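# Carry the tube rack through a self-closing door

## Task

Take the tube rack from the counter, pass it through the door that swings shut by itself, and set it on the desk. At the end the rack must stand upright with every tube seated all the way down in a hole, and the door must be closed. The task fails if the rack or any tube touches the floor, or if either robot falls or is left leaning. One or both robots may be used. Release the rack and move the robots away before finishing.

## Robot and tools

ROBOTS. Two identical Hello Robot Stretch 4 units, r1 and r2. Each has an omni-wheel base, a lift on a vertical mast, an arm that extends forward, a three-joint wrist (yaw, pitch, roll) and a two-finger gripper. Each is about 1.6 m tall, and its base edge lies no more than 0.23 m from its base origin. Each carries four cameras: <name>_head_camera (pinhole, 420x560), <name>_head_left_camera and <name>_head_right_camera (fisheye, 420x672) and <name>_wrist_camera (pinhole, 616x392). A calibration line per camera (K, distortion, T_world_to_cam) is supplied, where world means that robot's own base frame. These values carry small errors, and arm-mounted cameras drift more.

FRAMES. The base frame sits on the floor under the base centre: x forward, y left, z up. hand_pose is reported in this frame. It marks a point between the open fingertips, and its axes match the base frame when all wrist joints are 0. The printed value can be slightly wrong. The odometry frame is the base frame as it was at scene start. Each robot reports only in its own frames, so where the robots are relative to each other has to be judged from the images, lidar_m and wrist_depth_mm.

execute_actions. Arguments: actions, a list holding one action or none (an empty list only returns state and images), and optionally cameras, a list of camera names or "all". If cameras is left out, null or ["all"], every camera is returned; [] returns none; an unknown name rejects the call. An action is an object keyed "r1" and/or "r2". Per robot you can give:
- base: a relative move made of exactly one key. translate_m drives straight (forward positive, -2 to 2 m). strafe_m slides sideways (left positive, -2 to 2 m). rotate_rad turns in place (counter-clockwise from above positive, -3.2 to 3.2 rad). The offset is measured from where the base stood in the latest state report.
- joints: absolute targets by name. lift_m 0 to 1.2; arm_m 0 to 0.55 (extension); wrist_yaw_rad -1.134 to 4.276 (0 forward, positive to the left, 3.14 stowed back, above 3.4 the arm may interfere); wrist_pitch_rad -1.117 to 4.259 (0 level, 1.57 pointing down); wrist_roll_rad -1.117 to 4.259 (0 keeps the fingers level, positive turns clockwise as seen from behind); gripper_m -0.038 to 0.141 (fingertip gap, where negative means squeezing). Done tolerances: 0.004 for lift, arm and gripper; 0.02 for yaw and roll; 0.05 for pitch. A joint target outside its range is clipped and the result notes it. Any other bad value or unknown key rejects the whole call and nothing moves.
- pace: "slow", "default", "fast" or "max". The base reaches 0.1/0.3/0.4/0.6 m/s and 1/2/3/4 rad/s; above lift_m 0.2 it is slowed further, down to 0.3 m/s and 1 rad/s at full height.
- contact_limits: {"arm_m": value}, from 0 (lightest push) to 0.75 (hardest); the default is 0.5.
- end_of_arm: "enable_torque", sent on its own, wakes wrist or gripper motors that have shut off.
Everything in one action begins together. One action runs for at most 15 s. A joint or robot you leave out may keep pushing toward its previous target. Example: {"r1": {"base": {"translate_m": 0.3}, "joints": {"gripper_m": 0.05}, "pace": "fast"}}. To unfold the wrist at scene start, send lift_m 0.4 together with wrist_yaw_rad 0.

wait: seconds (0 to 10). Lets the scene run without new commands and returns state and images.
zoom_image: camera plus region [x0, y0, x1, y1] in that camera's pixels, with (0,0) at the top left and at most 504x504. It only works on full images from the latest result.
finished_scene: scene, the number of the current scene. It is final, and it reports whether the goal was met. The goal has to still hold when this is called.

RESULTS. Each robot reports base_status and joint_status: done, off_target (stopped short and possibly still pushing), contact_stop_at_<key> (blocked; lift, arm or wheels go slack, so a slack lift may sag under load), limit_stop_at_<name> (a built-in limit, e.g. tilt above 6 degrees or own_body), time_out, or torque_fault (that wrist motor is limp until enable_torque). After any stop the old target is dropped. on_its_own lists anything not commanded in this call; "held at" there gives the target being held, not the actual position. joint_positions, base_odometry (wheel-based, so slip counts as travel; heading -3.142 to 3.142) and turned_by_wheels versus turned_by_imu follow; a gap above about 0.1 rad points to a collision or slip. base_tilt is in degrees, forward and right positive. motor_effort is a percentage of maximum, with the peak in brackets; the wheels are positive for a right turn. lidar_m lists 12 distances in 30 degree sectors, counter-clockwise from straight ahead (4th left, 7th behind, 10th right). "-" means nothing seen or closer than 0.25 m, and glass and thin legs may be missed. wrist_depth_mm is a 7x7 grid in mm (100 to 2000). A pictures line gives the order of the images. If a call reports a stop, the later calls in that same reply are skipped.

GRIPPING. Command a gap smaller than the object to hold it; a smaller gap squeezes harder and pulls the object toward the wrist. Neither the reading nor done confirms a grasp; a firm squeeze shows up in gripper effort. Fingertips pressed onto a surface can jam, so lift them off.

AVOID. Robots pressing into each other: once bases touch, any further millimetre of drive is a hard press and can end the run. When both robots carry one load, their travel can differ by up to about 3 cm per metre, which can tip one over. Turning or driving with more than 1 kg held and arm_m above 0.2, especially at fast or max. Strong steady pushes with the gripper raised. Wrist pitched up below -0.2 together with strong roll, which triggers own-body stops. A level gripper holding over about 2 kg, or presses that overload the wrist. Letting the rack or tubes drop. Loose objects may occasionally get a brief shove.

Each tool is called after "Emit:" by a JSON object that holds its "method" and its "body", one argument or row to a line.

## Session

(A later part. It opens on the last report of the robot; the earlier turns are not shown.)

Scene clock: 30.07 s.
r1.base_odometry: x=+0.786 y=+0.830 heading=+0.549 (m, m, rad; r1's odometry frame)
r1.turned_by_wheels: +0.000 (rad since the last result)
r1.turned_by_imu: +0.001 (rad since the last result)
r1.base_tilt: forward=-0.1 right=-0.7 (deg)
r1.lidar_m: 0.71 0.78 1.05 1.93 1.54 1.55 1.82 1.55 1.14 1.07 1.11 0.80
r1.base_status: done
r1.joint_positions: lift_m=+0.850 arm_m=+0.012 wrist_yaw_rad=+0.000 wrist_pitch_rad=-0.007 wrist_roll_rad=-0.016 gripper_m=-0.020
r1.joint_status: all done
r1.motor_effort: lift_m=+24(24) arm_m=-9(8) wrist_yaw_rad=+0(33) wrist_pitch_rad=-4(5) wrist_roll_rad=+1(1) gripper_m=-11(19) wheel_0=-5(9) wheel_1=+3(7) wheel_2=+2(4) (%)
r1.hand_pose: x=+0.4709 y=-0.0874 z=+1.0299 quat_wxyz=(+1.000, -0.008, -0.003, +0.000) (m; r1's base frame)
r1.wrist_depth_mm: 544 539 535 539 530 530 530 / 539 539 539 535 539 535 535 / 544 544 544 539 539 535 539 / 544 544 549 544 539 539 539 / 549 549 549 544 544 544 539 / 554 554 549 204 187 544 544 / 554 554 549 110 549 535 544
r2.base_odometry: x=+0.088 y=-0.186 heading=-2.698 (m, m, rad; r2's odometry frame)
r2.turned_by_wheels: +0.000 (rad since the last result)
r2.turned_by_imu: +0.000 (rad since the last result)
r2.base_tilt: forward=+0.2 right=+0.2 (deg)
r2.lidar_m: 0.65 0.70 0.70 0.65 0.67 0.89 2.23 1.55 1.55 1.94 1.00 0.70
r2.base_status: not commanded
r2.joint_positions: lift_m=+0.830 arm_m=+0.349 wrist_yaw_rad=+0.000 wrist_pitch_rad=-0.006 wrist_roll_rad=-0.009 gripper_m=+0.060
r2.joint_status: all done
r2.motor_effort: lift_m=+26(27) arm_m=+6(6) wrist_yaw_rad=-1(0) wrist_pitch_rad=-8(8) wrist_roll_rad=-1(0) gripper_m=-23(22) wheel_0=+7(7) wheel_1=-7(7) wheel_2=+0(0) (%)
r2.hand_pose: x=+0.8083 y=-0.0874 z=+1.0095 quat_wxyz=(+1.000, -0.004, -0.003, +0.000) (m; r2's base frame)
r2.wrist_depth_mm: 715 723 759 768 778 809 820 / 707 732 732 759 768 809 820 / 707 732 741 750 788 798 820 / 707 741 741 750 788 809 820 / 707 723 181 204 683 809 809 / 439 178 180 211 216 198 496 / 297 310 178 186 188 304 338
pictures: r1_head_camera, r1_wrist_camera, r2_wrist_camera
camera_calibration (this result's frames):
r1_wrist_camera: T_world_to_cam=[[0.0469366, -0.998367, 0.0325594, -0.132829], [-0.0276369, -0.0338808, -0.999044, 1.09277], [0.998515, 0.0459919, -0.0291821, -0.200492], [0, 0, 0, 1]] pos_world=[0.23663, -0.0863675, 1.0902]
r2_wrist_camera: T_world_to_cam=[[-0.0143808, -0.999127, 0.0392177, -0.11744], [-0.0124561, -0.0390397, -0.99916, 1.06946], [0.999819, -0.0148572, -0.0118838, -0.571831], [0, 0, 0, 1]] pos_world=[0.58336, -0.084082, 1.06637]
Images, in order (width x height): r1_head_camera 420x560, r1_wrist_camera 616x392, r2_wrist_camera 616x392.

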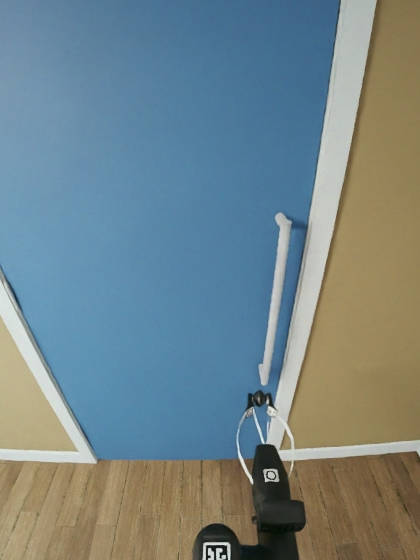

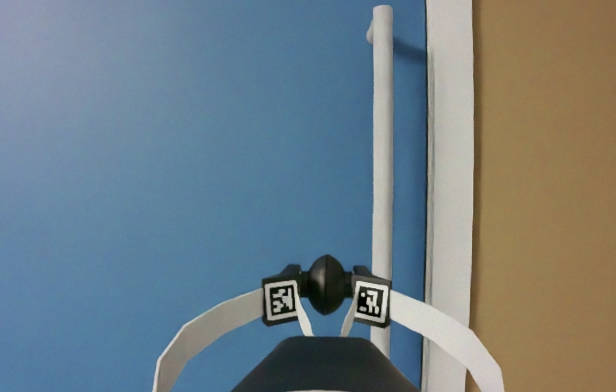

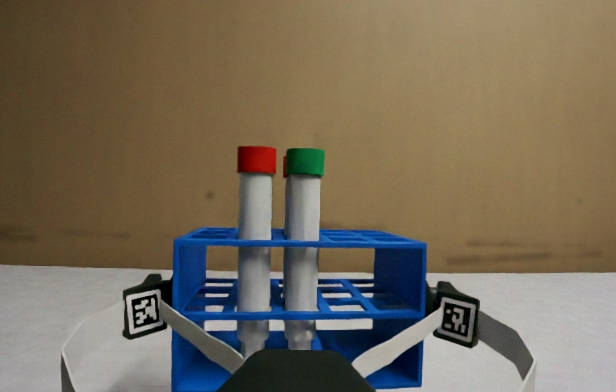

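Emit:
{"method": "execute_actions", "body": {
  "actions": [
    {"r1":{"base":{"strafe_m":-0.065},"joints":{"arm_m":0.18,"gripper_m":0.09}},"r2":{"joints":{"arm_m":0.0},"base":{"translate_m":-1.5},"pace":"default"}}
  ],
  "cameras": []
}}

Emit:
{"method": "execute_actions", "body": {
  "actions": [
    {"r1":{"joints":{"arm_m":0.295},"contact_limits":{"arm_m":0.2},"pace":"slow"},"r2":{"base":{"rotate_rad":-1.2},"pace":"slow"}}
  ],
  "cameras": []
}}

Emit:
{"method": "execute_actions", "body": {
  "actions": [
    {"r1":{"joints":{"gripper_m":-0.038}}}
  ],
  "cameras": ["r1_wrist_camera","r2_head_camera"]
}}

Scene clock: 36.87 s.
r1.base_odometry: x=+0.820 y=+0.775 heading=+0.549 (m, m, rad; r1's odometry frame)
r1.turned_by_wheels: +0.000 (rad since the last result)
r1.turned_by_imu: +0.002 (rad since the last result)
r1.base_tilt: forward=+0.1 right=-0.6 (deg)
r1.lidar_m: 0.71 0.79 1.08 2.01 2.09 1.12 1.05 1.17 1.07 1.01 1.06 0.80
r1.base_status: done
r1.joint_positions: lift_m=+0.850 arm_m=+0.178 wrist_yaw_rad=+0.000 wrist_pitch_rad=-0.007 wrist_roll_rad=-0.016 gripper_m=+0.090
r1.joint_status: all done
r1.motor_effort: lift_m=+24(24) arm_m=+8(11) wrist_yaw_rad=-1(2) wrist_pitch_rad=-4(5) wrist_roll_rad=+1(1) gripper_m=-1(14) wheel_0=+4(13) wheel_1=-2(10) wheel_2=+0(7) (%)
r1.hand_pose: x=+0.6379 y=-0.0874 z=+1.0299 quat_wxyz=(+1.000, -0.008, -0.003, +0.000) (m; r1's base frame)
r1.wrist_depth_mm: 377 377 375 377 373 370 370 / 379 377 379 375 377 373 373 / 379 379 379 377 377 375 375 / 382 382 382 379 377 377 377 / 387 382 384 382 382 379 379 / 389 389 220 384 370 382 382 / 392 387 389 110 373 373 382
r2.base_odometry: x=+1.443 y=+0.457 heading=-2.699 (m, m, rad; r2's odometry frame)
r2.turned_by_wheels: -0.001 (rad since the last result)
r2.turned_by_imu: +0.003 (rad since the last result)
r2.base_tilt: forward=+0.3 right=+0.2 (deg)
r2.lidar_m: 0.41 0.89 0.61 0.57 0.59 0.79 0.90 0.91 1.23 1.05 1.12 2.26
r2.base_status: done
r2.joint_positions: lift_m=+0.830 arm_m=+0.001 wrist_yaw_rad=+0.000 wrist_pitch_rad=-0.006 wrist_roll_rad=-0.009 gripper_m=+0.060
r2.joint_status: all done
r2.motor_effort: lift_m=+25(26) arm_m=-6(7) wrist_yaw_rad=+0(2) wrist_pitch_rad=-8(8) wrist_roll_rad=+1(1) gripper_m=-22(23) wheel_0=-6(11) wheel_1=-5(11) wheel_2=+4(13) (%)
r2.hand_pose: x=+0.4605 y=-0.0875 z=+1.0094 quat_wxyz=(+1.000, -0.004, -0.003, +0.000) (m; r2's base frame)
r2.wrist_depth_mm: 1042 1661 - - - - - / 1060 1661 - - - - - / 1078 1708 - - - - - / 1078 1756 - - - - - / 1098 1808 182 218 1983 - - / 1078 175 181 212 214 198 - / 991 1808 178 183 187 - -
pictures: none
No camera images: the call's "cameras" was empty. Leave "cameras" out to get every camera's image.

Scene clock: 39.37 s.
r1.base_odometry: x=+0.820 y=+0.775 heading=+0.549 (m, m, rad; r1's odometry frame)
r1.turned_by_wheels: +0.000 (rad since the last result)
r1.turned_by_imu: +0.001 (rad since the last result)
r1.base_tilt: forward=+0.1 right=-0.8 (deg)
r1.lidar_m: 0.70 0.79 1.03 2.01 2.11 1.93 0.73 1.21 1.04 1.00 1.06 0.79
r1.base_status: not commanded
r1.joint_positions: lift_m=+0.850 arm_m=+0.293 wrist_yaw_rad=+0.000 wrist_pitch_rad=-0.007 wrist_roll_rad=-0.016 gripper_m=+0.090
r1.joint_status: all done
r1.motor_effort: lift_m=+24(24) arm_m=+8(11) wrist_yaw_rad=+1(1) wrist_pitch_rad=-4(5) wrist_roll_rad=+1(1) gripper_m=+0(1) wheel_0=+4(4) wheel_1=-2(1) wheel_2=+0(0) (%)
r1.contact_limits: arm_m 0.2
r1.hand_pose: x=+0.7529 y=-0.0874 z=+1.0299 quat_wxyz=(+1.000, -0.008, -0.003, +0.000) (m; r1's base frame)
r1.wrist_depth_mm: 264 263 263 263 260 247 259 / 265 266 264 263 264 249 259 / 267 265 266 265 264 250 262 / 267 267 267 266 266 252 263 / 271 270 268 267 266 252 265 / 271 270 219 268 200 253 266 / 272 272 272 110 270 255 267
r2.base_odometry: x=+1.443 y=+0.457 heading=+2.386 (m, m, rad; r2's odometry frame)
r2.turned_by_wheels: -1.198 (rad since the last result)
r2.turned_by_imu: -1.223 (rad since the last result)
r2.base_tilt: forward=+0.3 right=+0.2 (deg)
r2.lidar_m: 0.41 2.44 2.17 1.08 0.64 0.57 0.59 0.70 0.92 0.90 1.07 1.07
r2.base_status: done
r2.joint_positions: lift_m=+0.830 arm_m=+0.001 wrist_yaw_rad=+0.000 wrist_pitch_rad=-0.006 wrist_roll_rad=-0.009 gripper_m=+0.060
r2.joint_status: not commanded
r2.motor_effort: lift_m=+25(26) arm_m=-6(6) wrist_yaw_rad=+0(1) wrist_pitch_rad=-9(9) wrist_roll_rad=+0(1) gripper_m=-22(23) wheel_0=+6(9) wheel_1=+7(12) wheel_2=+7(9) (%)
r2.hand_pose: x=+0.4605 y=-0.0875 z=+1.0094 quat_wxyz=(+1.000, -0.004, -0.003, +0.000) (m; r2's base frame)
r2.wrist_depth_mm: - - - 1863 931 1756 1537 / - - - 1863 1756 1618 1537 / - - - 1863 854 1661 1576 / - - 1983 218 1661 1661 1618 / - - 183 204 854 1661 1618 / - 177 181 212 215 198 1576 / - - 179 186 187 1618 1576
pictures: none
No camera images: the call's "cameras" was empty. Leave "cameras" out to get every camera's image.

Scene clock: 41.33 s.
r1.base_odometry: x=+0.820 y=+0.775 heading=+0.549 (m, m, rad; r1's odometry frame)
r1.turned_by_wheels: +0.000 (rad since the last result)
r1.turned_by_imu: +0.000 (rad since the last result)
r1.base_tilt: forward=+0.2 right=-0.7 (deg)
r1.lidar_m: 0.71 0.78 1.04 1.99 2.08 1.92 0.73 1.25 1.06 1.01 1.03 0.77
r1.base_status: not commanded
r1.joint_positions: lift_m=+0.850 arm_m=+0.294 wrist_yaw_rad=-0.002 wrist_pitch_rad=-0.007 wrist_roll_rad=-0.016 gripper_m=-0.038
r1.joint_status: all done
r1.motor_effort: lift_m=+24(24) arm_m=+6(9) wrist_yaw_rad=+3(17) wrist_pitch_rad=-4(4) wrist_roll_rad=+1(1) gripper_m=-16(15) wheel_0=-2(4) wheel_1=-2(2) wheel_2=-1(1) (%)
r1.hand_pose: x=+0.7532 y=-0.0879 z=+1.0299 quat_wxyz=(+1.000, -0.008, -0.003, -0.001) (m; r1's base frame)
r1.wrist_depth_mm: 245 243 241 238 236 247 259 / 247 245 243 239 237 249 260 / 247 245 244 242 239 250 263 / 250 247 244 242 239 251 263 / 251 249 247 215 241 253 266 / 252 249 247 183 182 254 266 / 253 251 248 109 243 249 268
r2.base_odometry: x=+1.443 y=+0.457 heading=+2.386 (m, m, rad; r2's odometry frame)
r2.turned_by_wheels: +0.000 (rad since the last result)
r2.turned_by_imu: +0.000 (rad since the last result)
r2.base_tilt: forward=+0.3 right=+0.2 (deg)
r2.lidar_m: 0.42 2.44 2.17 1.07 0.65 0.57 0.57 0.69 0.92 0.90 1.07 1.06
r2.base_status: not commanded
r2.joint_positions: lift_m=+0.830 arm_m=+0.001 wrist_yaw_rad=+0.000 wrist_pitch_rad=-0.006 wrist_roll_rad=-0.009 gripper_m=+0.060
r2.joint_status: not commanded
r2.motor_effort: lift_m=+25(25) arm_m=-6(6) wrist_yaw_rad=+0(0) wrist_pitch_rad=-8(9) wrist_roll_rad=-1(1) gripper_m=-23(22) wheel_0=+6(6) wheel_1=+7(7) wheel_2=+7(7) (%)
r2.hand_pose: x=+0.4605 y=-0.0875 z=+1.0094 quat_wxyz=(+1.000, -0.004, -0.003, +0.000) (m; r2's base frame)
r2.wrist_depth_mm: - - - 1921 946 1661 1537 / - - - 1921 1756 1661 1576 / - - 1983 1863 854 1661 1576 / - - 1921 831 1661 1661 1576 / - - 183 204 854 1618 1576 / - 178 181 212 215 198 1499 / - - 178 185 188 1661 1537
pictures: r1_wrist_camera, r2_head_camera
camera_calibration (this result's frames):
r1_wrist_camera: T_world_to_cam=[[0.0451221, -0.998451, 0.0325619, -0.145248], [-0.0276403, -0.0338304, -0.999045, 1.10058], [0.998599, 0.044179, -0.029124, -0.482666], [0, 0, 0, 1]] pos_world=[0.518964, -0.0864658, 1.0902]
Images, in order (width x height): r1_wrist_camera 616x392, r2_head_camera 420x560.

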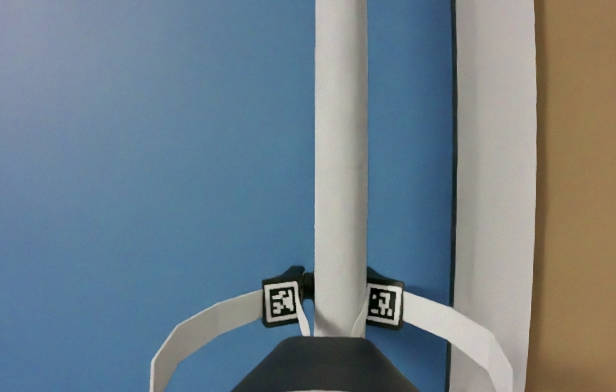

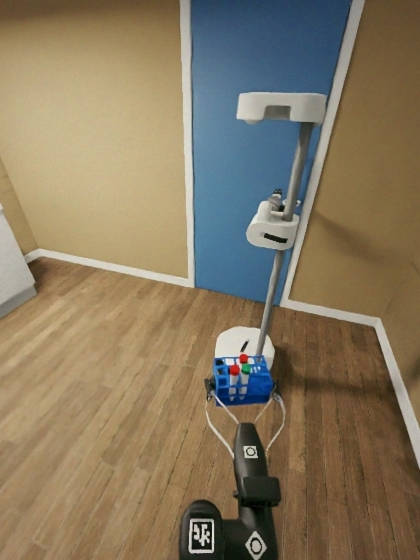

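Caged. b=.03 so far.

Emit:
{"method": "execute_actions", "body": {
  "actions": [
    {"r1":{"base":{"strafe_m":0.03},"joints":{"arm_m":0.15},"pace":"slow"},"r2":{"base":{"strafe_m":-0.5},"pace":"slow"}}
  ],
  "cameras": []
}}

Emit:
{"method": "execute_actions", "body": {
  "actions": [
    {"r1":{"base":{"strafe_m":0.07},"joints":{"arm_m":0.01},"pace":"slow"}}
  ],
  "cameras": ["r1_wrist_camera","r1_head_camera"]
}}

Scene clock: 47.60 s.
r1.base_odometry: x=+0.805 y=+0.800 heading=+0.547 (m, m, rad; r1's odometry frame)
r1.turned_by_wheels: -0.001 (rad since the last result)
r1.turned_by_imu: +0.001 (rad since the last result)
r1.base_tilt: forward=+0.1 right=-0.7 (deg)
r1.lidar_m: 0.52 0.66 1.04 1.97 2.08 1.93 1.81 0.81 0.81 1.04 1.10 0.59
r1.base_status: done
r1.joint_positions: lift_m=+0.850 arm_m=+0.152 wrist_yaw_rad=-0.005 wrist_pitch_rad=-0.007 wrist_roll_rad=-0.016 gripper_m=-0.038
r1.joint_status: all done
r1.motor_effort: lift_m=+24(24) arm_m=-9(11) wrist_yaw_rad=+13(46) wrist_pitch_rad=-4(4) wrist_roll_rad=+1(2) gripper_m=-17(19) wheel_0=-11(24) wheel_1=-3(5) wheel_2=-5(6) (%)
r1.hand_pose: x=+0.6105 y=-0.0889 z=+1.0299 quat_wxyz=(+1.000, -0.008, -0.003, -0.003) (m; r1's base frame)
r1.wrist_depth_mm: 286 271 255 243 228 397 399 / 287 272 257 245 229 387 399 / 290 273 259 245 230 392 404 / 291 276 260 246 233 392 404 / 294 276 263 248 233 404 410 / 296 278 257 185 179 410 410 / 298 281 263 110 236 229 415
r2.base_odometry: x=+1.786 y=+0.821 heading=+2.386 (m, m, rad; r2's odometry frame)
r2.turned_by_wheels: +0.000 (rad since the last result)
r2.turned_by_imu: -0.001 (rad since the last result)
r2.base_tilt: forward=+0.3 right=+0.2 (deg)
r2.lidar_m: 0.41 1.08 2.63 1.35 0.84 0.71 0.72 0.51 0.40 0.40 0.51 0.94
r2.base_status: done
r2.joint_positions: lift_m=+0.830 arm_m=+0.001 wrist_yaw_rad=+0.000 wrist_pitch_rad=-0.006 wrist_roll_rad=-0.009 gripper_m=+0.060
r2.joint_status: not commanded
r2.motor_effort: lift_m=+26(25) arm_m=-6(6) wrist_yaw_rad=+0(0) wrist_pitch_rad=-9(10) wrist_roll_rad=+0(1) gripper_m=-22(23) wheel_0=+7(11) wheel_1=-7(12) wheel_2=+0(7) (%)
r2.hand_pose: x=+0.4604 y=-0.0874 z=+1.0094 quat_wxyz=(+1.000, -0.004, -0.003, +0.000) (m; r2's base frame)
r2.wrist_depth_mm: - - 976 1618 1618 1537 1098 / - 1983 1756 1661 1661 1537 1098 / - 842 1661 1618 1576 1499 1098 / - - 904 1499 1576 1499 1078 / - - 181 204 1576 1537 1078 / - 177 180 212 215 198 1078 / - 1921 178 183 188 1499 991
pictures: none
No camera images: the call's "cameras" was empty. Leave "cameras" out to get every camera's image.

Scene clock: 50.30 s.
r1.base_odometry: x=+0.769 y=+0.860 heading=+0.546 (m, m, rad; r1's odometry frame)
r1.turned_by_wheels: -0.002 (rad since the last result)
r1.turned_by_imu: -0.013 (rad since the last result)
r1.base_tilt: forward=+0.0 right=-0.8 (deg)
r1.lidar_m: 0.42 0.58 1.04 1.90 1.98 1.93 1.81 0.85 0.87 1.10 1.15 0.40
r1.base_status: done
r1.joint_positions: lift_m=+0.850 arm_m=+0.011 wrist_yaw_rad=-0.011 wrist_pitch_rad=-0.006 wrist_roll_rad=-0.016 gripper_m=-0.038
r1.joint_status: all done
r1.on_its_own: wrist_yaw_rad is at rest, and its effort (+31) is outside its rest range (-13 to +13)
r1.motor_effort: lift_m=+24(24) arm_m=-7(11) wrist_yaw_rad=+31(76) wrist_pitch_rad=-6(7) wrist_roll_rad=+1(2) gripper_m=-15(19) wheel_0=-14(26) wheel_1=+2(6) wheel_2=-8(14) (%)
r1.hand_pose: x=+0.4698 y=-0.0906 z=+1.0297 quat_wxyz=(+1.000, -0.008, -0.003, -0.006) (m; r1's base frame)
r1.wrist_depth_mm: 347 309 277 251 220 213 539 / 349 312 279 252 222 214 544 / 351 312 279 253 224 216 554 / 355 317 282 254 225 216 554 / 355 317 283 255 224 217 559 / 362 319 277 191 174 213 564 / 364 324 278 110 229 218 559
r2.base_odometry: x=+1.786 y=+0.821 heading=+2.386 (m, m, rad; r2's odometry frame)
r2.turned_by_wheels: +0.000 (rad since the last result)
r2.turned_by_imu: +0.000 (rad since the last result)
r2.base_tilt: forward=+0.3 right=+0.2 (deg)
r2.lidar_m: 0.40 1.09 2.63 1.36 0.83 0.72 0.73 0.53 0.40 0.42 0.49 0.96
r2.base_status: not commanded
r2.joint_positions: lift_m=+0.830 arm_m=+0.001 wrist_yaw_rad=+0.000 wrist_pitch_rad=-0.006 wrist_roll_rad=-0.009 gripper_m=+0.060
r2.joint_status: not commanded
r2.motor_effort: lift_m=+25(25) arm_m=-6(6) wrist_yaw_rad=+0(0) wrist_pitch_rad=-9(8) wrist_roll_rad=-1(2) gripper_m=-22(22) wheel_0=+7(7) wheel_1=-7(7) wheel_2=+0(0) (%)
r2.hand_pose: x=+0.4604 y=-0.0874 z=+1.0094 quat_wxyz=(+1.000, -0.004, -0.003, +0.000) (m; r2's base frame)
r2.wrist_depth_mm: - 1025 1576 1708 1576 1499 1078 / - - 1661 1708 1618 1537 1098 / - 842 1618 1661 1618 1499 1118 / - 917 1182 1366 1576 1537 1078 / - 1983 182 216 1576 1537 1060 / - 178 181 212 215 198 1060 / - 1983 178 183 187 1464 1008
pictures: r1_head_camera, r1_wrist_camera
camera_calibration (this result's frames):
r1_wrist_camera: T_world_to_cam=[[0.03581, -0.998823, 0.0327082, -0.130948], [-0.0287566, -0.0337455, -0.999017, 1.09293], [0.998945, 0.0348342, -0.0299312, -0.199689], [0, 0, 0, 1]] pos_world=[0.235596, -0.0869566, 1.09016]
Images, in order (width x height): r1_head_camera 420x560, r1_wrist_camera 616x392.

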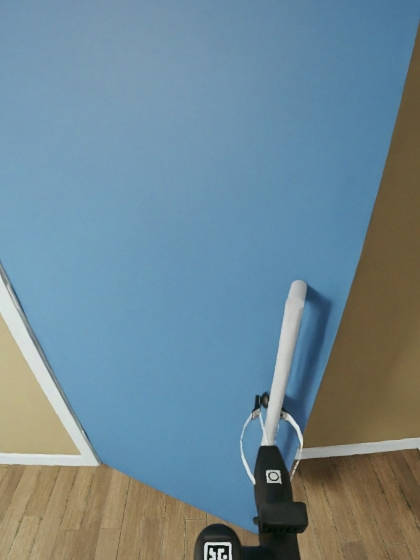

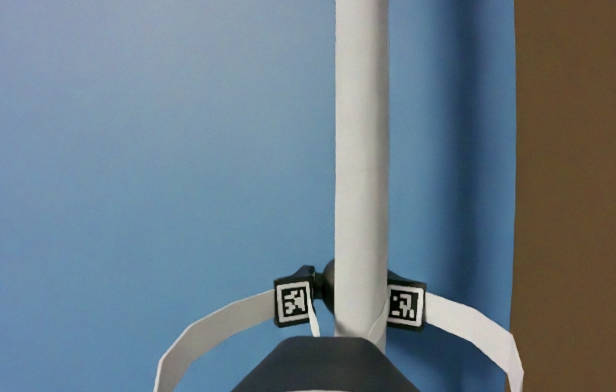

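Emit:
{"method": "execute_actions", "body": {
  "actions": [
    {"r1":{"base":{"translate_m":-0.06},"pace":"slow"}}
  ],
  "cameras": []
}}

Emit:
{"method": "execute_actions", "body": {
  "actions": [
    {"r1":{"base":{"strafe_m":0.07},"joints":{"wrist_yaw_rad":-0.1},"pace":"slow"}}
  ],
  "cameras": []
}}

Emit:
{"method": "execute_actions", "body": {
  "actions": [
    {"r1":{"base":{"translate_m":-0.04},"pace":"slow"}}
  ],
  "cameras": []
}}

Emit:
{"method": "execute_actions", "body": {
  "actions": [
    {"r1":{"base":{"strafe_m":0.07},"joints":{"wrist_yaw_rad":-0.2},"pace":"slow"}}
  ],
  "cameras": ["r1_wrist_camera"]
}}

Scene clock: 52.83 s.
r1.base_odometry: x=+0.718 y=+0.829 heading=+0.545 (m, m, rad; r1's odometry frame)
r1.turned_by_wheels: +0.000 (rad since the last result)
r1.turned_by_imu: +0.001 (rad since the last result)
r1.base_tilt: forward=+0.1 right=-0.8 (deg)
r1.lidar_m: 0.39 0.62 1.14 1.89 1.99 1.88 1.76 0.84 0.83 1.10 1.16 0.46
r1.base_status: done
r1.joint_positions: lift_m=+0.850 arm_m=+0.011 wrist_yaw_rad=+0.003 wrist_pitch_rad=-0.006 wrist_roll_rad=-0.016 gripper_m=-0.038
r1.joint_status: not commanded
r1.motor_effort: lift_m=+24(24) arm_m=-8(8) wrist_yaw_rad=-11(31) wrist_pitch_rad=-6(7) wrist_roll_rad=+2(1) gripper_m=-18(17) wheel_0=-5(14) wheel_1=-4(6) wheel_2=+5(7) (%)
r1.hand_pose: x=+0.4710 y=-0.0866 z=+1.0298 quat_wxyz=(+1.000, -0.008, -0.003, +0.001) (m; r1's base frame)
r1.wrist_depth_mm: 399 340 289 174 227 213 591 / 402 338 289 175 229 214 597 / 399 340 291 176 229 216 597 / 402 340 293 177 229 216 597 / 404 345 294 178 230 216 597 / 413 347 185 180 185 214 609 / 415 351 294 110 226 216 609
r2.base_odometry: x=+1.786 y=+0.821 heading=+2.386 (m, m, rad; r2's odometry frame)
r2.turned_by_wheels: +0.000 (rad since the last result)
r2.turned_by_imu: +0.000 (rad since the last result)
r2.base_tilt: forward=+0.2 right=+0.2 (deg)
r2.lidar_m: 0.42 1.03 2.64 1.36 0.83 0.72 0.73 0.52 0.42 0.41 0.50 0.95
r2.base_status: not commanded
r2.joint_positions: lift_m=+0.830 arm_m=+0.001 wrist_yaw_rad=+0.000 wrist_pitch_rad=-0.006 wrist_roll_rad=-0.009 gripper_m=+0.060
r2.joint_status: not commanded
r2.motor_effort: lift_m=+26(26) arm_m=-6(6) wrist_yaw_rad=+0(0) wrist_pitch_rad=-9(9) wrist_roll_rad=-2(0) gripper_m=-22(22) wheel_0=+7(7) wheel_1=-6(6) wheel_2=+0(0) (%)
r2.hand_pose: x=+0.4604 y=-0.0874 z=+1.0094 quat_wxyz=(+1.000, -0.004, -0.003, +0.000) (m; r2's base frame)
r2.wrist_depth_mm: - 1008 1537 1708 1576 1464 1118 / - 1921 1576 - 1576 1499 1098 / - 798 1537 1618 1618 1499 1098 / - 831 1118 1661 1618 1464 1078 / - 1983 182 204 1537 1499 1078 / - 177 182 212 215 198 1060 / - 1921 178 183 188 1499 991
pictures: none
No camera images: the call's "cameras" was empty. Leave "cameras" out to get every camera's image.

Scene clock: 54.67 s.
r1.base_odometry: x=+0.681 y=+0.888 heading=+0.544 (m, m, rad; r1's odometry frame)
r1.turned_by_wheels: -0.002 (rad since the last result)
r1.turned_by_imu: -0.001 (rad since the last result)
r1.base_tilt: forward=+0.0 right=-1.0 (deg)
r1.lidar_m: 0.46 0.65 1.12 1.82 1.93 1.90 1.76 1.08 0.87 1.17 1.22 0.39
r1.base_status: done
r1.joint_positions: lift_m=+0.850 arm_m=+0.011 wrist_yaw_rad=-0.118 wrist_pitch_rad=-0.007 wrist_roll_rad=-0.016 gripper_m=-0.038
r1.joint_status: all done
r1.on_its_own: wrist_yaw_rad is at rest, and its effort (+52) is outside its rest range (-13 to +13)
r1.motor_effort: lift_m=+24(24) arm_m=-7(8) wrist_yaw_rad=+52(63) wrist_pitch_rad=-5(6) wrist_roll_rad=+2(1) gripper_m=-14(21) wheel_0=-16(16) wheel_1=+2(8) wheel_2=-6(8) (%)
r1.hand_pose: x=+0.4581 y=-0.1208 z=+1.0299 quat_wxyz=(+0.998, -0.008, -0.003, -0.059) (m; r1's base frame)
r1.wrist_depth_mm: 347 309 277 252 221 214 661 / 347 310 278 253 171 215 676 / 349 312 278 254 173 216 683 / 351 312 281 254 226 217 676 / 355 315 283 256 226 218 676 / 357 317 274 188 176 213 691 / 362 322 277 110 230 217 691
r2.base_odometry: x=+1.786 y=+0.821 heading=+2.386 (m, m, rad; r2's odometry frame)
r2.turned_by_wheels: +0.000 (rad since the last result)
r2.turned_by_imu: +0.000 (rad since the last result)
r2.base_tilt: forward=+0.3 right=+0.1 (deg)
r2.lidar_m: 0.41 1.06 2.64 1.36 0.83 0.73 0.73 0.50 0.41 0.42 0.51 0.95
r2.base_status: not commanded
r2.joint_positions: lift_m=+0.830 arm_m=+0.001 wrist_yaw_rad=+0.000 wrist_pitch_rad=-0.006 wrist_roll_rad=-0.009 gripper_m=+0.060
r2.joint_status: not commanded
r2.motor_effort: lift_m=+25(25) arm_m=-6(6) wrist_yaw_rad=+0(0) wrist_pitch_rad=-9(9) wrist_roll_rad=-1(1) gripper_m=-22(22) wheel_0=+7(7) wheel_1=-7(7) wheel_2=+0(0) (%)
r2.hand_pose: x=+0.4604 y=-0.0874 z=+1.0094 quat_wxyz=(+1.000, -0.004, -0.003, +0.000) (m; r2's base frame)
r2.wrist_depth_mm: - 960 1576 - 1576 1499 1098 / - 1863 1499 - 1576 1499 1098 / - 878 1537 1661 1576 1499 1078 / - 878 1430 1661 1618 1464 1078 / - 1863 182 216 1576 1499 1060 / - 177 181 213 215 198 1025 / - 1921 179 183 188 1499 991
pictures: none
No camera images: the call's "cameras" was empty. Leave "cameras" out to get every camera's image.

Scene clock: 56.20 s.
r1.base_odometry: x=+0.647 y=+0.868 heading=+0.543 (m, m, rad; r1's odometry frame)
r1.turned_by_wheels: -0.001 (rad since the last result)
r1.turned_by_imu: +0.000 (rad since the last result)
r1.base_tilt: forward=+0.0 right=-0.7 (deg)
r1.lidar_m: 0.41 0.67 1.18 1.83 1.90 1.84 1.72 1.02 0.82 1.18 1.24 0.39
r1.base_status: done
r1.joint_positions: lift_m=+0.850 arm_m=+0.011 wrist_yaw_rad=-0.101 wrist_pitch_rad=-0.007 wrist_roll_rad=-0.016 gripper_m=-0.038
r1.joint_status: not commanded
r1.motor_effort: lift_m=+24(23) arm_m=-6(6) wrist_yaw_rad=+1(52) wrist_pitch_rad=-5(4) wrist_roll_rad=+2(1) gripper_m=-17(15) wheel_0=-7(19) wheel_1=-3(7) wheel_2=+3(5) (%)
r1.hand_pose: x=+0.4602 y=-0.1161 z=+1.0299 quat_wxyz=(+0.999, -0.008, -0.003, -0.051) (m; r1's base frame)
r1.wrist_depth_mm: 387 330 286 253 224 211 691 / 384 330 286 254 226 213 699 / 387 332 287 255 227 214 699 / 389 334 289 257 229 216 707 / 392 336 291 214 229 215 715 / 397 340 278 183 182 213 707 / 404 342 289 110 226 214 715
r2.base_odometry: x=+1.786 y=+0.821 heading=+2.386 (m, m, rad; r2's odometry frame)
r2.turned_by_wheels: +0.000 (rad since the last result)
r2.turned_by_imu: +0.000 (rad since the last result)
r2.base_tilt: forward=+0.2 right=+0.2 (deg)
r2.lidar_m: 0.41 1.03 2.64 1.36 0.82 0.73 0.73 0.53 0.40 0.41 0.50 0.92
r2.base_status: not commanded
r2.joint_positions: lift_m=+0.830 arm_m=+0.001 wrist_yaw_rad=+0.000 wrist_pitch_rad=-0.006 wrist_roll_rad=-0.009 gripper_m=+0.060
r2.joint_status: not commanded
r2.motor_effort: lift_m=+25(25) arm_m=-6(6) wrist_yaw_rad=+0(0) wrist_pitch_rad=-8(8) wrist_roll_rad=-1(0) gripper_m=-22(23) wheel_0=+7(7) wheel_1=-7(7) wheel_2=+0(0) (%)
r2.hand_pose: x=+0.4604 y=-0.0874 z=+1.0094 quat_wxyz=(+1.000, -0.004, -0.003, +0.000) (m; r2's base frame)
r2.wrist_depth_mm: - 1464 1499 - 1618 1499 1078 / - 1921 1499 - 1618 1499 1098 / 759 1042 1464 1661 1618 1499 1078 / - 991 1308 1661 1618 1464 1098 / - 1808 182 205 1537 1499 1078 / - 177 180 211 214 198 1060 / - 1863 178 182 188 1430 991
pictures: none
No camera images: the call's "cameras" was empty. Leave "cameras" out to get every camera's image.

Scene clock: 58.10 s.
r1.base_odometry: x=+0.611 y=+0.927 heading=+0.541 (m, m, rad; r1's odometry frame)
r1.turned_by_wheels: -0.002 (rad since the last result)
r1.turned_by_imu: -0.005 (rad since the last result)
r1.base_tilt: forward=+0.2 right=-0.9 (deg)
r1.lidar_m: 0.46 0.68 1.17 1.77 1.82 1.88 1.72 1.09 0.90 1.26 1.28 0.39
r1.base_status: done
r1.joint_positions: lift_m=+0.850 arm_m=+0.011 wrist_yaw_rad=-0.222 wrist_pitch_rad=-0.007 wrist_roll_rad=-0.016 gripper_m=-0.038
r1.joint_status: wrist_yaw_rad off_target (ended at -0.222, target -0.200)
r1.on_its_own: wrist_yaw_rad is at rest, and its effort (+64) is outside its rest range (-13 to +13)
r1.motor_effort: lift_m=+24(24) arm_m=-5(6) wrist_yaw_rad=+64(68) wrist_pitch_rad=-5(6) wrist_roll_rad=+1(1) gripper_m=-13(21) wheel_0=-16(21) wheel_1=+0(8) wheel_2=-10(9) (%)
r1.hand_pose: x=+0.4439 y=-0.1489 z=+1.0299 quat_wxyz=(+0.994, -0.008, -0.002, -0.111) (m; r1's base frame)
r1.wrist_depth_mm: 334 304 273 250 166 211 798 / 338 303 276 251 167 214 820 / 338 304 277 252 168 214 820 / 342 306 276 253 168 216 831 / 343 307 279 255 169 216 831 / 345 309 277 198 169 213 842 / 351 314 273 110 229 218 842
r2.base_odometry: x=+1.786 y=+0.821 heading=+2.386 (m, m, rad; r2's odometry frame)
r2.turned_by_wheels: +0.000 (rad since the last result)
r2.turned_by_imu: +0.000 (rad since the last result)
r2.base_tilt: forward=+0.3 right=+0.2 (deg)
r2.lidar_m: 0.41 1.08 2.62 1.36 0.83 0.73 0.73 0.51 0.41 0.40 0.49 0.94
r2.base_status: not commanded
r2.joint_positions: lift_m=+0.830 arm_m=+0.001 wrist_yaw_rad=+0.000 wrist_pitch_rad=-0.006 wrist_roll_rad=-0.009 gripper_m=+0.060
r2.joint_status: not commanded
r2.motor_effort: lift_m=+25(26) arm_m=-6(6) wrist_yaw_rad=+0(0) wrist_pitch_rad=-9(9) wrist_roll_rad=-1(1) gripper_m=-23(22) wheel_0=+7(7) wheel_1=-7(6) wheel_2=+0(0) (%)
r2.hand_pose: x=+0.4604 y=-0.0874 z=+1.0094 quat_wxyz=(+1.000, -0.004, -0.003, +0.000) (m; r2's base frame)
r2.wrist_depth_mm: - 1983 1430 - 1618 1499 1098 / - - 1430 - 1576 1499 1098 / 788 1921 1366 1708 1618 1499 1098 / 809 1118 1336 1708 1537 1537 1078 / - 1983 182 204 1499 1499 1078 / - 178 181 211 216 198 1042 / - 1983 178 183 189 1430 976
pictures: r1_wrist_camera
camera_calibration (this result's frames):
r1_wrist_camera: T_world_to_cam=[[-0.174463, -0.984123, 0.0326329, -0.0926304], [-0.0344704, -0.0270168, -0.99904, 1.09399], [0.98406, -0.175421, -0.0292097, -0.1972], [0, 0, 0, 1]] pos_world=[0.215606, -0.0961966, 1.0902]
Images, in order (width x height): r1_wrist_camera 616x392.

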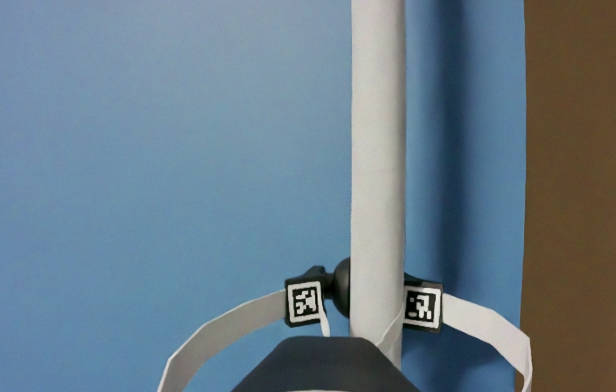

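Emit:
{"method": "execute_actions", "body": {
  "actions": [
    {"r1":{"base":{"translate_m":-0.06},"joints":{"wrist_yaw_rad":-0.3},"pace":"slow"}}
  ],
  "cameras": []
}}

Emit:
{"method": "execute_actions", "body": {
  "actions": [
    {"r1":{"base":{"strafe_m":0.07},"pace":"slow"}}
  ],
  "cameras": []
}}

Emit:
{"method": "execute_actions", "body": {
  "actions": [
    {"r1":{"base":{"translate_m":-0.04},"joints":{"wrist_yaw_rad":-0.42},"pace":"slow"}}
  ],
  "cameras": []
}}

Emit:
{"method": "execute_actions", "body": {
  "actions": [
    {"r1":{"base":{"strafe_m":0.08},"pace":"slow"}}
  ],
  "cameras": []
}}

Scene clock: 60.27 s.
r1.base_odometry: x=+0.560 y=+0.897 heading=+0.542 (m, m, rad; r1's odometry frame)
r1.turned_by_wheels: +0.001 (rad since the last result)
r1.turned_by_imu: +0.003 (rad since the last result)
r1.base_tilt: forward=+0.2 right=-0.8 (deg)
r1.lidar_m: 0.48 0.71 1.23 1.76 1.84 1.79 1.67 1.05 0.85 1.24 1.32 0.38
r1.base_status: done
r1.joint_positions: lift_m=+0.850 arm_m=+0.011 wrist_yaw_rad=-0.280 wrist_pitch_rad=-0.007 wrist_roll_rad=-0.016 gripper_m=-0.038
r1.joint_status: all done
r1.on_its_own: wrist_yaw_rad is at rest, and its effort (-59) is outside its rest range (-13 to +13)
r1.motor_effort: lift_m=+24(24) arm_m=-5(5) wrist_yaw_rad=-59(60) wrist_pitch_rad=-5(5) wrist_roll_rad=+1(2) gripper_m=-17(20) wheel_0=+2(15) wheel_1=-3(7) wheel_2=+16(17) (%)
r1.hand_pose: x=+0.4348 y=-0.1638 z=+1.0299 quat_wxyz=(+0.990, -0.009, -0.002, -0.140) (m; r1's base frame)
r1.wrist_depth_mm: 347 306 271 175 222 854 917 / 345 306 271 176 222 866 917 / 345 309 272 177 224 866 931 / 351 310 273 178 225 866 946 / 353 310 276 179 225 866 931 / 357 314 184 173 184 878 946 / 362 315 278 109 222 215 946
r2.base_odometry: x=+1.786 y=+0.821 heading=+2.386 (m, m, rad; r2's odometry frame)
r2.turned_by_wheels: +0.000 (rad since the last result)
r2.turned_by_imu: +0.000 (rad since the last result)
r2.base_tilt: forward=+0.3 right=+0.2 (deg)
r2.lidar_m: 0.41 1.04 2.63 1.37 0.83 0.72 0.73 0.52 0.40 0.41 0.49 0.95
r2.base_status: not commanded
r2.joint_positions: lift_m=+0.830 arm_m=+0.001 wrist_yaw_rad=+0.000 wrist_pitch_rad=-0.006 wrist_roll_rad=-0.009 gripper_m=+0.060
r2.joint_status: not commanded
r2.motor_effort: lift_m=+25(26) arm_m=-6(6) wrist_yaw_rad=+0(0) wrist_pitch_rad=-9(9) wrist_roll_rad=-2(0) gripper_m=-23(24) wheel_0=+7(7) wheel_1=-7(7) wheel_2=+0(0) (%)
r2.hand_pose: x=+0.4604 y=-0.0874 z=+1.0094 quat_wxyz=(+1.000, -0.004, -0.003, +0.000) (m; r2's base frame)
r2.wrist_depth_mm: 866 1983 1537 - 1576 1499 1078 / - 1983 1537 - 1576 1499 1078 / 750 - 1430 1618 1618 1537 1098 / 778 1098 1281 1618 1576 1499 1078 / - 1983 181 204 1576 1499 1060 / 778 177 181 212 214 198 1060 / 759 1921 178 183 188 1499 991
pictures: none
No camera images: the call's "cameras" was empty. Leave "cameras" out to get every camera's image.

Scene clock: 62.10 s.
r1.base_odometry: x=+0.524 y=+0.956 heading=+0.541 (m, m, rad; r1's odometry frame)
r1.turned_by_wheels: -0.001 (rad since the last result)
r1.turned_by_imu: -0.001 (rad since the last result)
r1.base_tilt: forward=+0.1 right=-0.6 (deg)
r1.lidar_m: 0.48 0.77 1.26 1.70 1.79 1.76 1.67 1.10 0.91 1.33 1.38 0.40
r1.base_status: done
r1.joint_positions: lift_m=+0.850 arm_m=+0.011 wrist_yaw_rad=-0.317 wrist_pitch_rad=-0.007 wrist_roll_rad=-0.016 gripper_m=-0.038
r1.joint_status: not commanded
r1.on_its_own: wrist_yaw_rad is at rest, and its effort (+48) is outside its rest range (-13 to +13)
r1.motor_effort: lift_m=+24(23) arm_m=-5(5) wrist_yaw_rad=+48(59) wrist_pitch_rad=-5(5) wrist_roll_rad=+1(1) gripper_m=-14(19) wheel_0=-14(17) wheel_1=+3(8) wheel_2=-5(13) (%)
r1.hand_pose: x=+0.4286 y=-0.1730 z=+1.0299 quat_wxyz=(+0.987, -0.009, -0.002, -0.158) (m; r1's base frame)
r1.wrist_depth_mm: 347 312 278 252 221 213 991 / 349 309 278 252 224 214 991 / 349 312 278 254 224 216 1008 / 351 314 281 255 225 217 1008 / 355 315 282 255 225 218 1025 / 357 320 276 189 175 213 1025 / 362 322 278 110 229 218 1042
r2.base_odometry: x=+1.786 y=+0.821 heading=+2.386 (m, m, rad; r2's odometry frame)
r2.turned_by_wheels: +0.000 (rad since the last result)
r2.turned_by_imu: +0.000 (rad since the last result)
r2.base_tilt: forward=+0.3 right=+0.1 (deg)
r2.lidar_m: 0.41 1.09 2.63 1.36 0.82 0.72 0.73 0.51 0.40 0.39 0.49 0.95
r2.base_status: not commanded
r2.joint_positions: lift_m=+0.830 arm_m=+0.001 wrist_yaw_rad=+0.000 wrist_pitch_rad=-0.006 wrist_roll_rad=-0.009 gripper_m=+0.060
r2.joint_status: not commanded
r2.motor_effort: lift_m=+26(25) arm_m=-6(6) wrist_yaw_rad=+0(0) wrist_pitch_rad=-8(9) wrist_roll_rad=+0(1) gripper_m=-22(23) wheel_0=+7(7) wheel_1=-7(6) wheel_2=+0(0) (%)
r2.hand_pose: x=+0.4604 y=-0.0874 z=+1.0094 quat_wxyz=(+1.000, -0.004, -0.003, +0.000) (m; r2's base frame)
r2.wrist_depth_mm: 866 - 1499 - 1661 1499 1118 / - 1983 1499 - 1576 1499 1098 / 798 - 1308 1708 1618 1499 1078 / 831 1756 1229 1618 1618 1499 1098 / - 1983 182 205 1576 1464 1078 / 842 178 181 212 216 198 1042 / 788 1983 178 183 188 1499 991
pictures: none
No camera images: the call's "cameras" was empty. Leave "cameras" out to get every camera's image.

Scene clock: 63.63 s.
r1.base_odometry: x=+0.490 y=+0.936 heading=+0.542 (m, m, rad; r1's odometry frame)
r1.turned_by_wheels: +0.002 (rad since the last result)
r1.turned_by_imu: +0.003 (rad since the last result)
r1.base_tilt: forward=+0.2 right=-0.6 (deg)
r1.lidar_m: 0.49 0.80 1.29 1.68 1.77 1.70 1.62 1.10 0.90 1.32 1.39 0.36
r1.base_status: done
r1.joint_positions: lift_m=+0.850 arm_m=+0.011 wrist_yaw_rad=-0.396 wrist_pitch_rad=-0.007 wrist_roll_rad=-0.016 gripper_m=-0.038
r1.joint_status: wrist_yaw_rad off_target (ended at -0.396, target -0.420)
r1.on_its_own: wrist_yaw_rad is at rest, and its effort (-71) is outside its rest range (-13 to +13)
r1.motor_effort: lift_m=+24(24) arm_m=-5(5) wrist_yaw_rad=-71(68) wrist_pitch_rad=-5(5) wrist_roll_rad=+1(0) gripper_m=-17(18) wheel_0=+4(10) wheel_1=-3(6) wheel_2=+18(16) (%)
r1.hand_pose: x=+0.4143 y=-0.1918 z=+1.0298 quat_wxyz=(+0.980, -0.009, -0.002, -0.197) (m; r1's base frame)
r1.wrist_depth_mm: 336 300 266 170 220 1008 1098 / 338 300 267 171 222 991 1118 / 338 301 268 172 224 1025 1118 / 342 301 268 173 224 1042 1138 / 343 306 271 174 225 1025 1160 / 345 307 186 175 184 1042 1160 / 351 309 276 109 220 1042 1138
r2.base_odometry: x=+1.786 y=+0.821 heading=+2.386 (m, m, rad; r2's odometry frame)
r2.turned_by_wheels: +0.000 (rad since the last result)
r2.turned_by_imu: +0.000 (rad since the last result)
r2.base_tilt: forward=+0.3 right=+0.1 (deg)
r2.lidar_m: 0.43 1.06 2.64 1.35 0.82 0.72 0.74 0.51 0.41 0.40 0.49 0.96
r2.base_status: not commanded
r2.joint_positions: lift_m=+0.830 arm_m=+0.001 wrist_yaw_rad=+0.000 wrist_pitch_rad=-0.006 wrist_roll_rad=-0.009 gripper_m=+0.060
r2.joint_status: not commanded
r2.motor_effort: lift_m=+25(25) arm_m=-6(6) wrist_yaw_rad=+0(0) wrist_pitch_rad=-9(9) wrist_roll_rad=-1(0) gripper_m=-22(22) wheel_0=+7(7) wheel_1=-7(6) wheel_2=+0(0) (%)
r2.hand_pose: x=+0.4604 y=-0.0874 z=+1.0094 quat_wxyz=(+1.000, -0.004, -0.003, +0.000) (m; r2's base frame)
r2.wrist_depth_mm: 866 - 1618 - 1618 1537 1078 / - 1983 1576 - 1576 1464 1078 / 798 - 1308 1618 1618 1464 1098 / 960 1756 1205 1661 1576 1537 1078 / - 1983 181 204 1537 1499 1060 / - 177 180 212 216 198 1060 / 768 1921 178 182 188 1499 991
pictures: none
No camera images: the call's "cameras" was empty. Leave "cameras" out to get every camera's image.

Scene clock: 65.57 s.
r1.base_odometry: x=+0.449 y=+1.004 heading=+0.541 (m, m, rad; r1's odometry frame)
r1.turned_by_wheels: -0.001 (rad since the last result)
r1.turned_by_imu: -0.001 (rad since the last result)
r1.base_tilt: forward=+0.1 right=-0.7 (deg)
r1.lidar_m: 0.51 0.90 1.29 1.61 1.69 1.75 1.63 1.18 0.98 1.40 1.43 0.37
r1.base_status: done
r1.joint_positions: lift_m=+0.850 arm_m=+0.011 wrist_yaw_rad=-0.435 wrist_pitch_rad=-0.007 wrist_roll_rad=-0.016 gripper_m=-0.038
r1.joint_status: not commanded
r1.on_its_own: wrist_yaw_rad is at rest, and its effort (+43) is outside its rest range (-13 to +13); wrist_yaw_rad moved -0.040 to your old target -0.420
r1.motor_effort: lift_m=+24(24) arm_m=-5(5) wrist_yaw_rad=+43(70) wrist_pitch_rad=-5(6) wrist_roll_rad=+1(0) gripper_m=-13(19) wheel_0=-15(15) wheel_1=+2(7) wheel_2=-5(17) (%)
r1.hand_pose: x=+0.4065 y=-0.2009 z=+1.0299 quat_wxyz=(+0.976, -0.009, -0.002, -0.216) (m; r1's base frame)
r1.wrist_depth_mm: 345 309 277 251 221 214 1205 / 343 309 277 251 223 215 1229 / 347 310 278 254 224 216 1205 / 349 312 279 253 224 217 1229 / 351 314 281 256 225 219 1205 / 353 317 276 190 173 213 1205 / 357 319 276 110 231 219 1229
r2.base_odometry: x=+1.786 y=+0.821 heading=+2.386 (m, m, rad; r2's odometry frame)
r2.turned_by_wheels: +0.000 (rad since the last result)
r2.turned_by_imu: +0.000 (rad since the last result)
r2.base_tilt: forward=+0.3 right=+0.2 (deg)
r2.lidar_m: 0.42 1.13 2.62 1.36 0.83 0.71 0.73 0.50 0.40 0.41 0.51 0.95
r2.base_status: not commanded
r2.joint_positions: lift_m=+0.830 arm_m=+0.001 wrist_yaw_rad=+0.000 wrist_pitch_rad=-0.006 wrist_roll_rad=-0.009 gripper_m=+0.060
r2.joint_status: not commanded
r2.motor_effort: lift_m=+26(25) arm_m=-6(6) wrist_yaw_rad=+0(0) wrist_pitch_rad=-9(9) wrist_roll_rad=+0(1) gripper_m=-22(23) wheel_0=+7(7) wheel_1=-7(7) wheel_2=+0(0) (%)
r2.hand_pose: x=+0.4604 y=-0.0874 z=+1.0094 quat_wxyz=(+1.000, -0.004, -0.003, +0.000) (m; r2's base frame)
r2.wrist_depth_mm: - - - - 1661 1499 1098 / - - - - 1618 1499 1078 / - - - 1661 1618 1499 1098 / 1060 - 1281 1661 1618 1499 1078 / - 1983 181 205 1576 1499 1078 / - 177 180 212 215 198 1078 / 1983 1983 179 182 188 1499 991
pictures: none
No camera images: the call's "cameras" was empty. Leave "cameras" out to get every camera's image.

Now strafe+yaw combined (yaw is quick, -0.2 each).

Emit:
{"method": "execute_actions", "body": {
  "actions": [
    {"r1":{"base":{"strafe_m":0.09},"joints":{"wrist_yaw_rad":-0.62},"pace":"slow"}}
  ],
  "cameras": []
}}

Emit:
{"method": "execute_actions", "body": {
  "actions": [
    {"r1":{"base":{"strafe_m":0.1},"joints":{"wrist_yaw_rad":-0.82},"pace":"slow"}}
  ],
  "cameras": []
}}

Emit:
{"method": "execute_actions", "body": {
  "actions": [
    {"r1":{"base":{"strafe_m":0.12},"joints":{"wrist_yaw_rad":-1.0},"pace":"slow"}}
  ],
  "cameras": ["r1_head_right_camera","r2_head_camera"]
}}

Scene clock: 67.80 s.
r1.base_odometry: x=+0.403 y=+1.081 heading=+0.539 (m, m, rad; r1's odometry frame)
r1.turned_by_wheels: -0.001 (rad since the last result)
r1.turned_by_imu: +0.000 (rad since the last result)
r1.base_tilt: forward=+0.0 right=-0.9 (deg)
r1.lidar_m: 0.53 0.94 1.28 1.52 1.62 1.76 1.65 1.33 1.07 1.50 0.40 0.35
r1.base_status: done
r1.joint_positions: lift_m=+0.850 arm_m=+0.011 wrist_yaw_rad=-0.638 wrist_pitch_rad=-0.007 wrist_roll_rad=-0.016 gripper_m=-0.038
r1.joint_status: all done
r1.on_its_own: wrist_yaw_rad is at rest, and its effort (+51) is outside its rest range (-13 to +13)
r1.motor_effort: lift_m=+24(24) arm_m=-5(5) wrist_yaw_rad=+51(51) wrist_pitch_rad=-5(5) wrist_roll_rad=+1(1) gripper_m=-15(19) wheel_0=-15(15) wheel_1=+1(10) wheel_2=-6(10) (%)
r1.hand_pose: x=+0.3615 y=-0.2420 z=+1.0299 quat_wxyz=(+0.950, -0.009, -0.001, -0.314) (m; r1's base frame)
r1.wrist_depth_mm: 300 281 260 245 170 221 1160 / 301 282 263 246 170 222 1182 / 304 283 264 247 171 224 1205 / 304 283 265 248 229 224 1205 / 307 286 265 250 229 226 1205 / 307 287 264 188 176 222 1182 / 312 290 264 110 233 226 1205
r2.base_odometry: x=+1.786 y=+0.821 heading=+2.386 (m, m, rad; r2's odometry frame)
r2.turned_by_wheels: +0.000 (rad since the last result)
r2.turned_by_imu: +0.000 (rad since the last result)
r2.base_tilt: forward=+0.3 right=+0.2 (deg)
r2.lidar_m: 0.41 1.19 2.64 1.35 0.83 0.72 0.72 0.49 0.42 0.41 0.49 0.94
r2.base_status: not commanded
r2.joint_positions: lift_m=+0.830 arm_m=+0.001 wrist_yaw_rad=+0.000 wrist_pitch_rad=-0.006 wrist_roll_rad=-0.009 gripper_m=+0.060
r2.joint_status: not commanded
r2.motor_effort: lift_m=+25(26) arm_m=-6(6) wrist_yaw_rad=+0(0) wrist_pitch_rad=-9(8) wrist_roll_rad=-1(1) gripper_m=-23(22) wheel_0=+7(7) wheel_1=-7(7) wheel_2=+0(0) (%)
r2.hand_pose: x=+0.4604 y=-0.0874 z=+1.0094 quat_wxyz=(+1.000, -0.004, -0.003, +0.000) (m; r2's base frame)
r2.wrist_depth_mm: - - - - 1618 1499 1098 / - 1983 - - 1576 1464 1098 / - - - 1661 1576 1499 1098 / - 1921 - 1708 1576 1499 1098 / - - 181 204 1618 1499 1078 / - 177 181 211 215 198 1060 / - 1983 178 183 188 1499 991
pictures: none
No camera images: the call's "cameras" was empty. Leave "cameras" out to get every camera's image.

Scene clock: 69.93 s.
r1.base_odometry: x=+0.352 y=+1.167 heading=+0.538 (m, m, rad; r1's odometry frame)
r1.turned_by_wheels: -0.001 (rad since the last result)
r1.turned_by_imu: +0.000 (rad since the last result)
r1.base_tilt: forward=+0.2 right=-0.7 (deg)
r1.lidar_m: 0.52 0.94 1.30 1.42 1.49 1.74 1.66 1.71 1.15 1.58 0.34 0.31
r1.base_status: done
r1.joint_positions: lift_m=+0.850 arm_m=+0.011 wrist_yaw_rad=-0.839 wrist_pitch_rad=-0.007 wrist_roll_rad=-0.016 gripper_m=-0.038
r1.joint_status: all done
r1.on_its_own: wrist_yaw_rad is at rest, and its effort (+55) is outside its rest range (-13 to +13)
r1.motor_effort: lift_m=+24(24) arm_m=-4(5) wrist_yaw_rad=+55(56) wrist_pitch_rad=-5(6) wrist_roll_rad=+2(1) gripper_m=-15(18) wheel_0=-13(17) wheel_1=+2(9) wheel_2=-7(7) (%)
r1.hand_pose: x=+0.3093 y=-0.2731 z=+1.0299 quat_wxyz=(+0.913, -0.009, +0.000, -0.407) (m; r1's base frame)
r1.wrist_depth_mm: 274 263 252 241 166 226 1205 / 277 264 251 242 167 228 1229 / 277 265 254 243 167 229 1229 / 278 266 255 244 168 230 1229 / 281 267 256 246 170 230 1205 / 282 270 255 187 171 229 1205 / 283 271 256 110 236 230 1229
r2.base_odometry: x=+1.786 y=+0.821 heading=+2.386 (m, m, rad; r2's odometry frame)
r2.turned_by_wheels: +0.000 (rad since the last result)
r2.turned_by_imu: +0.000 (rad since the last result)
r2.base_tilt: forward=+0.3 right=+0.2 (deg)
r2.lidar_m: 0.41 1.27 2.64 1.34 0.83 0.73 0.73 0.52 0.39 0.41 0.51 0.96
r2.base_status: not commanded
r2.joint_positions: lift_m=+0.830 arm_m=+0.001 wrist_yaw_rad=+0.000 wrist_pitch_rad=-0.006 wrist_roll_rad=-0.009 gripper_m=+0.060
r2.joint_status: not commanded
r2.motor_effort: lift_m=+25(25) arm_m=-6(6) wrist_yaw_rad=+0(1) wrist_pitch_rad=-9(8) wrist_roll_rad=+0(0) gripper_m=-23(23) wheel_0=+7(7) wheel_1=-6(7) wheel_2=+0(0) (%)
r2.hand_pose: x=+0.4604 y=-0.0874 z=+1.0094 quat_wxyz=(+1.000, -0.004, -0.003, +0.000) (m; r2's base frame)
r2.wrist_depth_mm: - 1983 - - 1618 1499 1098 / - 1618 - - 1618 1537 1118 / - 1756 - 1708 1576 1464 1118 / - 1397 - 1708 1618 1537 1078 / - 1397 181 206 1576 1499 1060 / - 177 180 213 215 198 1060 / - 1983 178 182 188 1464 991
pictures: none
No camera images: the call's "cameras" was empty. Leave "cameras" out to get every camera's image.

Scene clock: 73.30 s.
r1.base_odometry: x=+0.291 y=+1.270 heading=+0.537 (m, m, rad; r1's odometry frame)
r1.turned_by_wheels: -0.001 (rad since the last result)
r1.turned_by_imu: -0.045 (rad since the last result)
r1.base_tilt: forward=+0.0 right=-0.9 (deg)
r1.lidar_m: 0.56 0.93 1.21 1.33 1.35 1.81 1.66 1.68 1.26 1.27 0.31 0.40
r1.base_status: done
r1.joint_positions: lift_m=+0.850 arm_m=+0.011 wrist_yaw_rad=-1.012 wrist_pitch_rad=-0.006 wrist_roll_rad=-0.016 gripper_m=-0.038
r1.joint_status: all done
r1.on_its_own: wrist_yaw_rad is at rest, and its effort (+36) is outside its rest range (-13 to +13)
r1.motor_effort: lift_m=+24(24) arm_m=-3(4) wrist_yaw_rad=+36(61) wrist_pitch_rad=-6(7) wrist_roll_rad=+1(1) gripper_m=-14(17) wheel_0=-6(19) wheel_1=+0(9) wheel_2=-7(11) (%)
r1.hand_pose: x=+0.2601 y=-0.2910 z=+1.0298 quat_wxyz=(+0.875, -0.009, +0.001, -0.485) (m; r1's base frame)
r1.wrist_depth_mm: 254 248 244 238 231 1336 1281 / 255 250 244 240 234 1366 1336 / 255 250 245 240 235 1397 1308 / 257 252 247 243 235 1366 1336 / 259 253 249 243 236 1397 1308 / 260 255 248 189 174 237 1336 / 260 256 249 109 239 238 1308
r2.base_odometry: x=+1.786 y=+0.821 heading=+2.386 (m, m, rad; r2's odometry frame)
r2.turned_by_wheels: +0.000 (rad since the last result)
r2.turned_by_imu: +0.000 (rad since the last result)
r2.base_tilt: forward=+0.3 right=+0.2 (deg)
r2.lidar_m: 0.41 1.37 2.62 1.36 0.83 0.72 0.73 0.53 0.42 0.41 0.49 0.95
r2.base_status: not commanded
r2.joint_positions: lift_m=+0.830 arm_m=+0.001 wrist_yaw_rad=+0.000 wrist_pitch_rad=-0.006 wrist_roll_rad=-0.009 gripper_m=+0.060
r2.joint_status: not commanded
r2.motor_effort: lift_m=+25(25) arm_m=-6(6) wrist_yaw_rad=+0(0) wrist_pitch_rad=-9(9) wrist_roll_rad=-1(0) gripper_m=-22(23) wheel_0=+7(7) wheel_1=-7(7) wheel_2=+0(0) (%)
r2.hand_pose: x=+0.4604 y=-0.0874 z=+1.0094 quat_wxyz=(+1.000, -0.004, -0.003, +0.000) (m; r2's base frame)
r2.wrist_depth_mm: - 1366 - - 1618 1464 1098 / - 1281 - - 1661 1499 1118 / - 1308 - 1708 1576 1537 1098 / - 1308 - 1708 1576 1537 1060 / - 1308 181 205 1618 1499 1060 / - 177 181 211 215 198 1042 / - 1336 177 183 188 1464 991
pictures: r1_head_right_camera, r2_head_camera
Images, in order (width x height): r1_head_right_camera 420x672, r2_head_camera 420x560.

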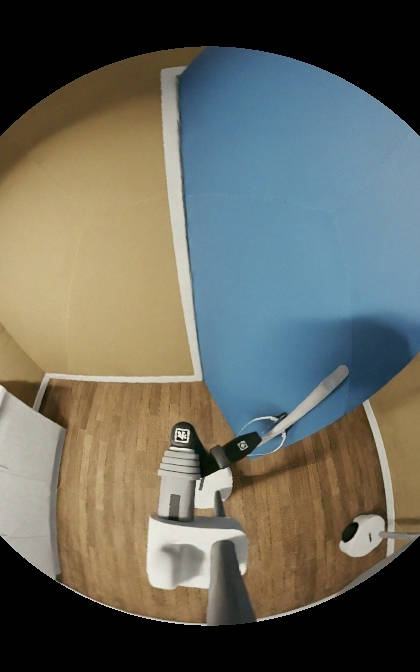

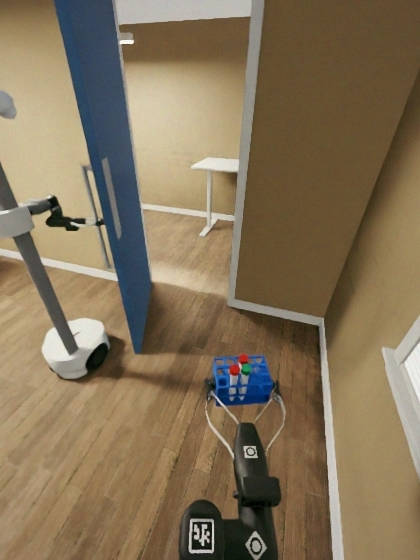

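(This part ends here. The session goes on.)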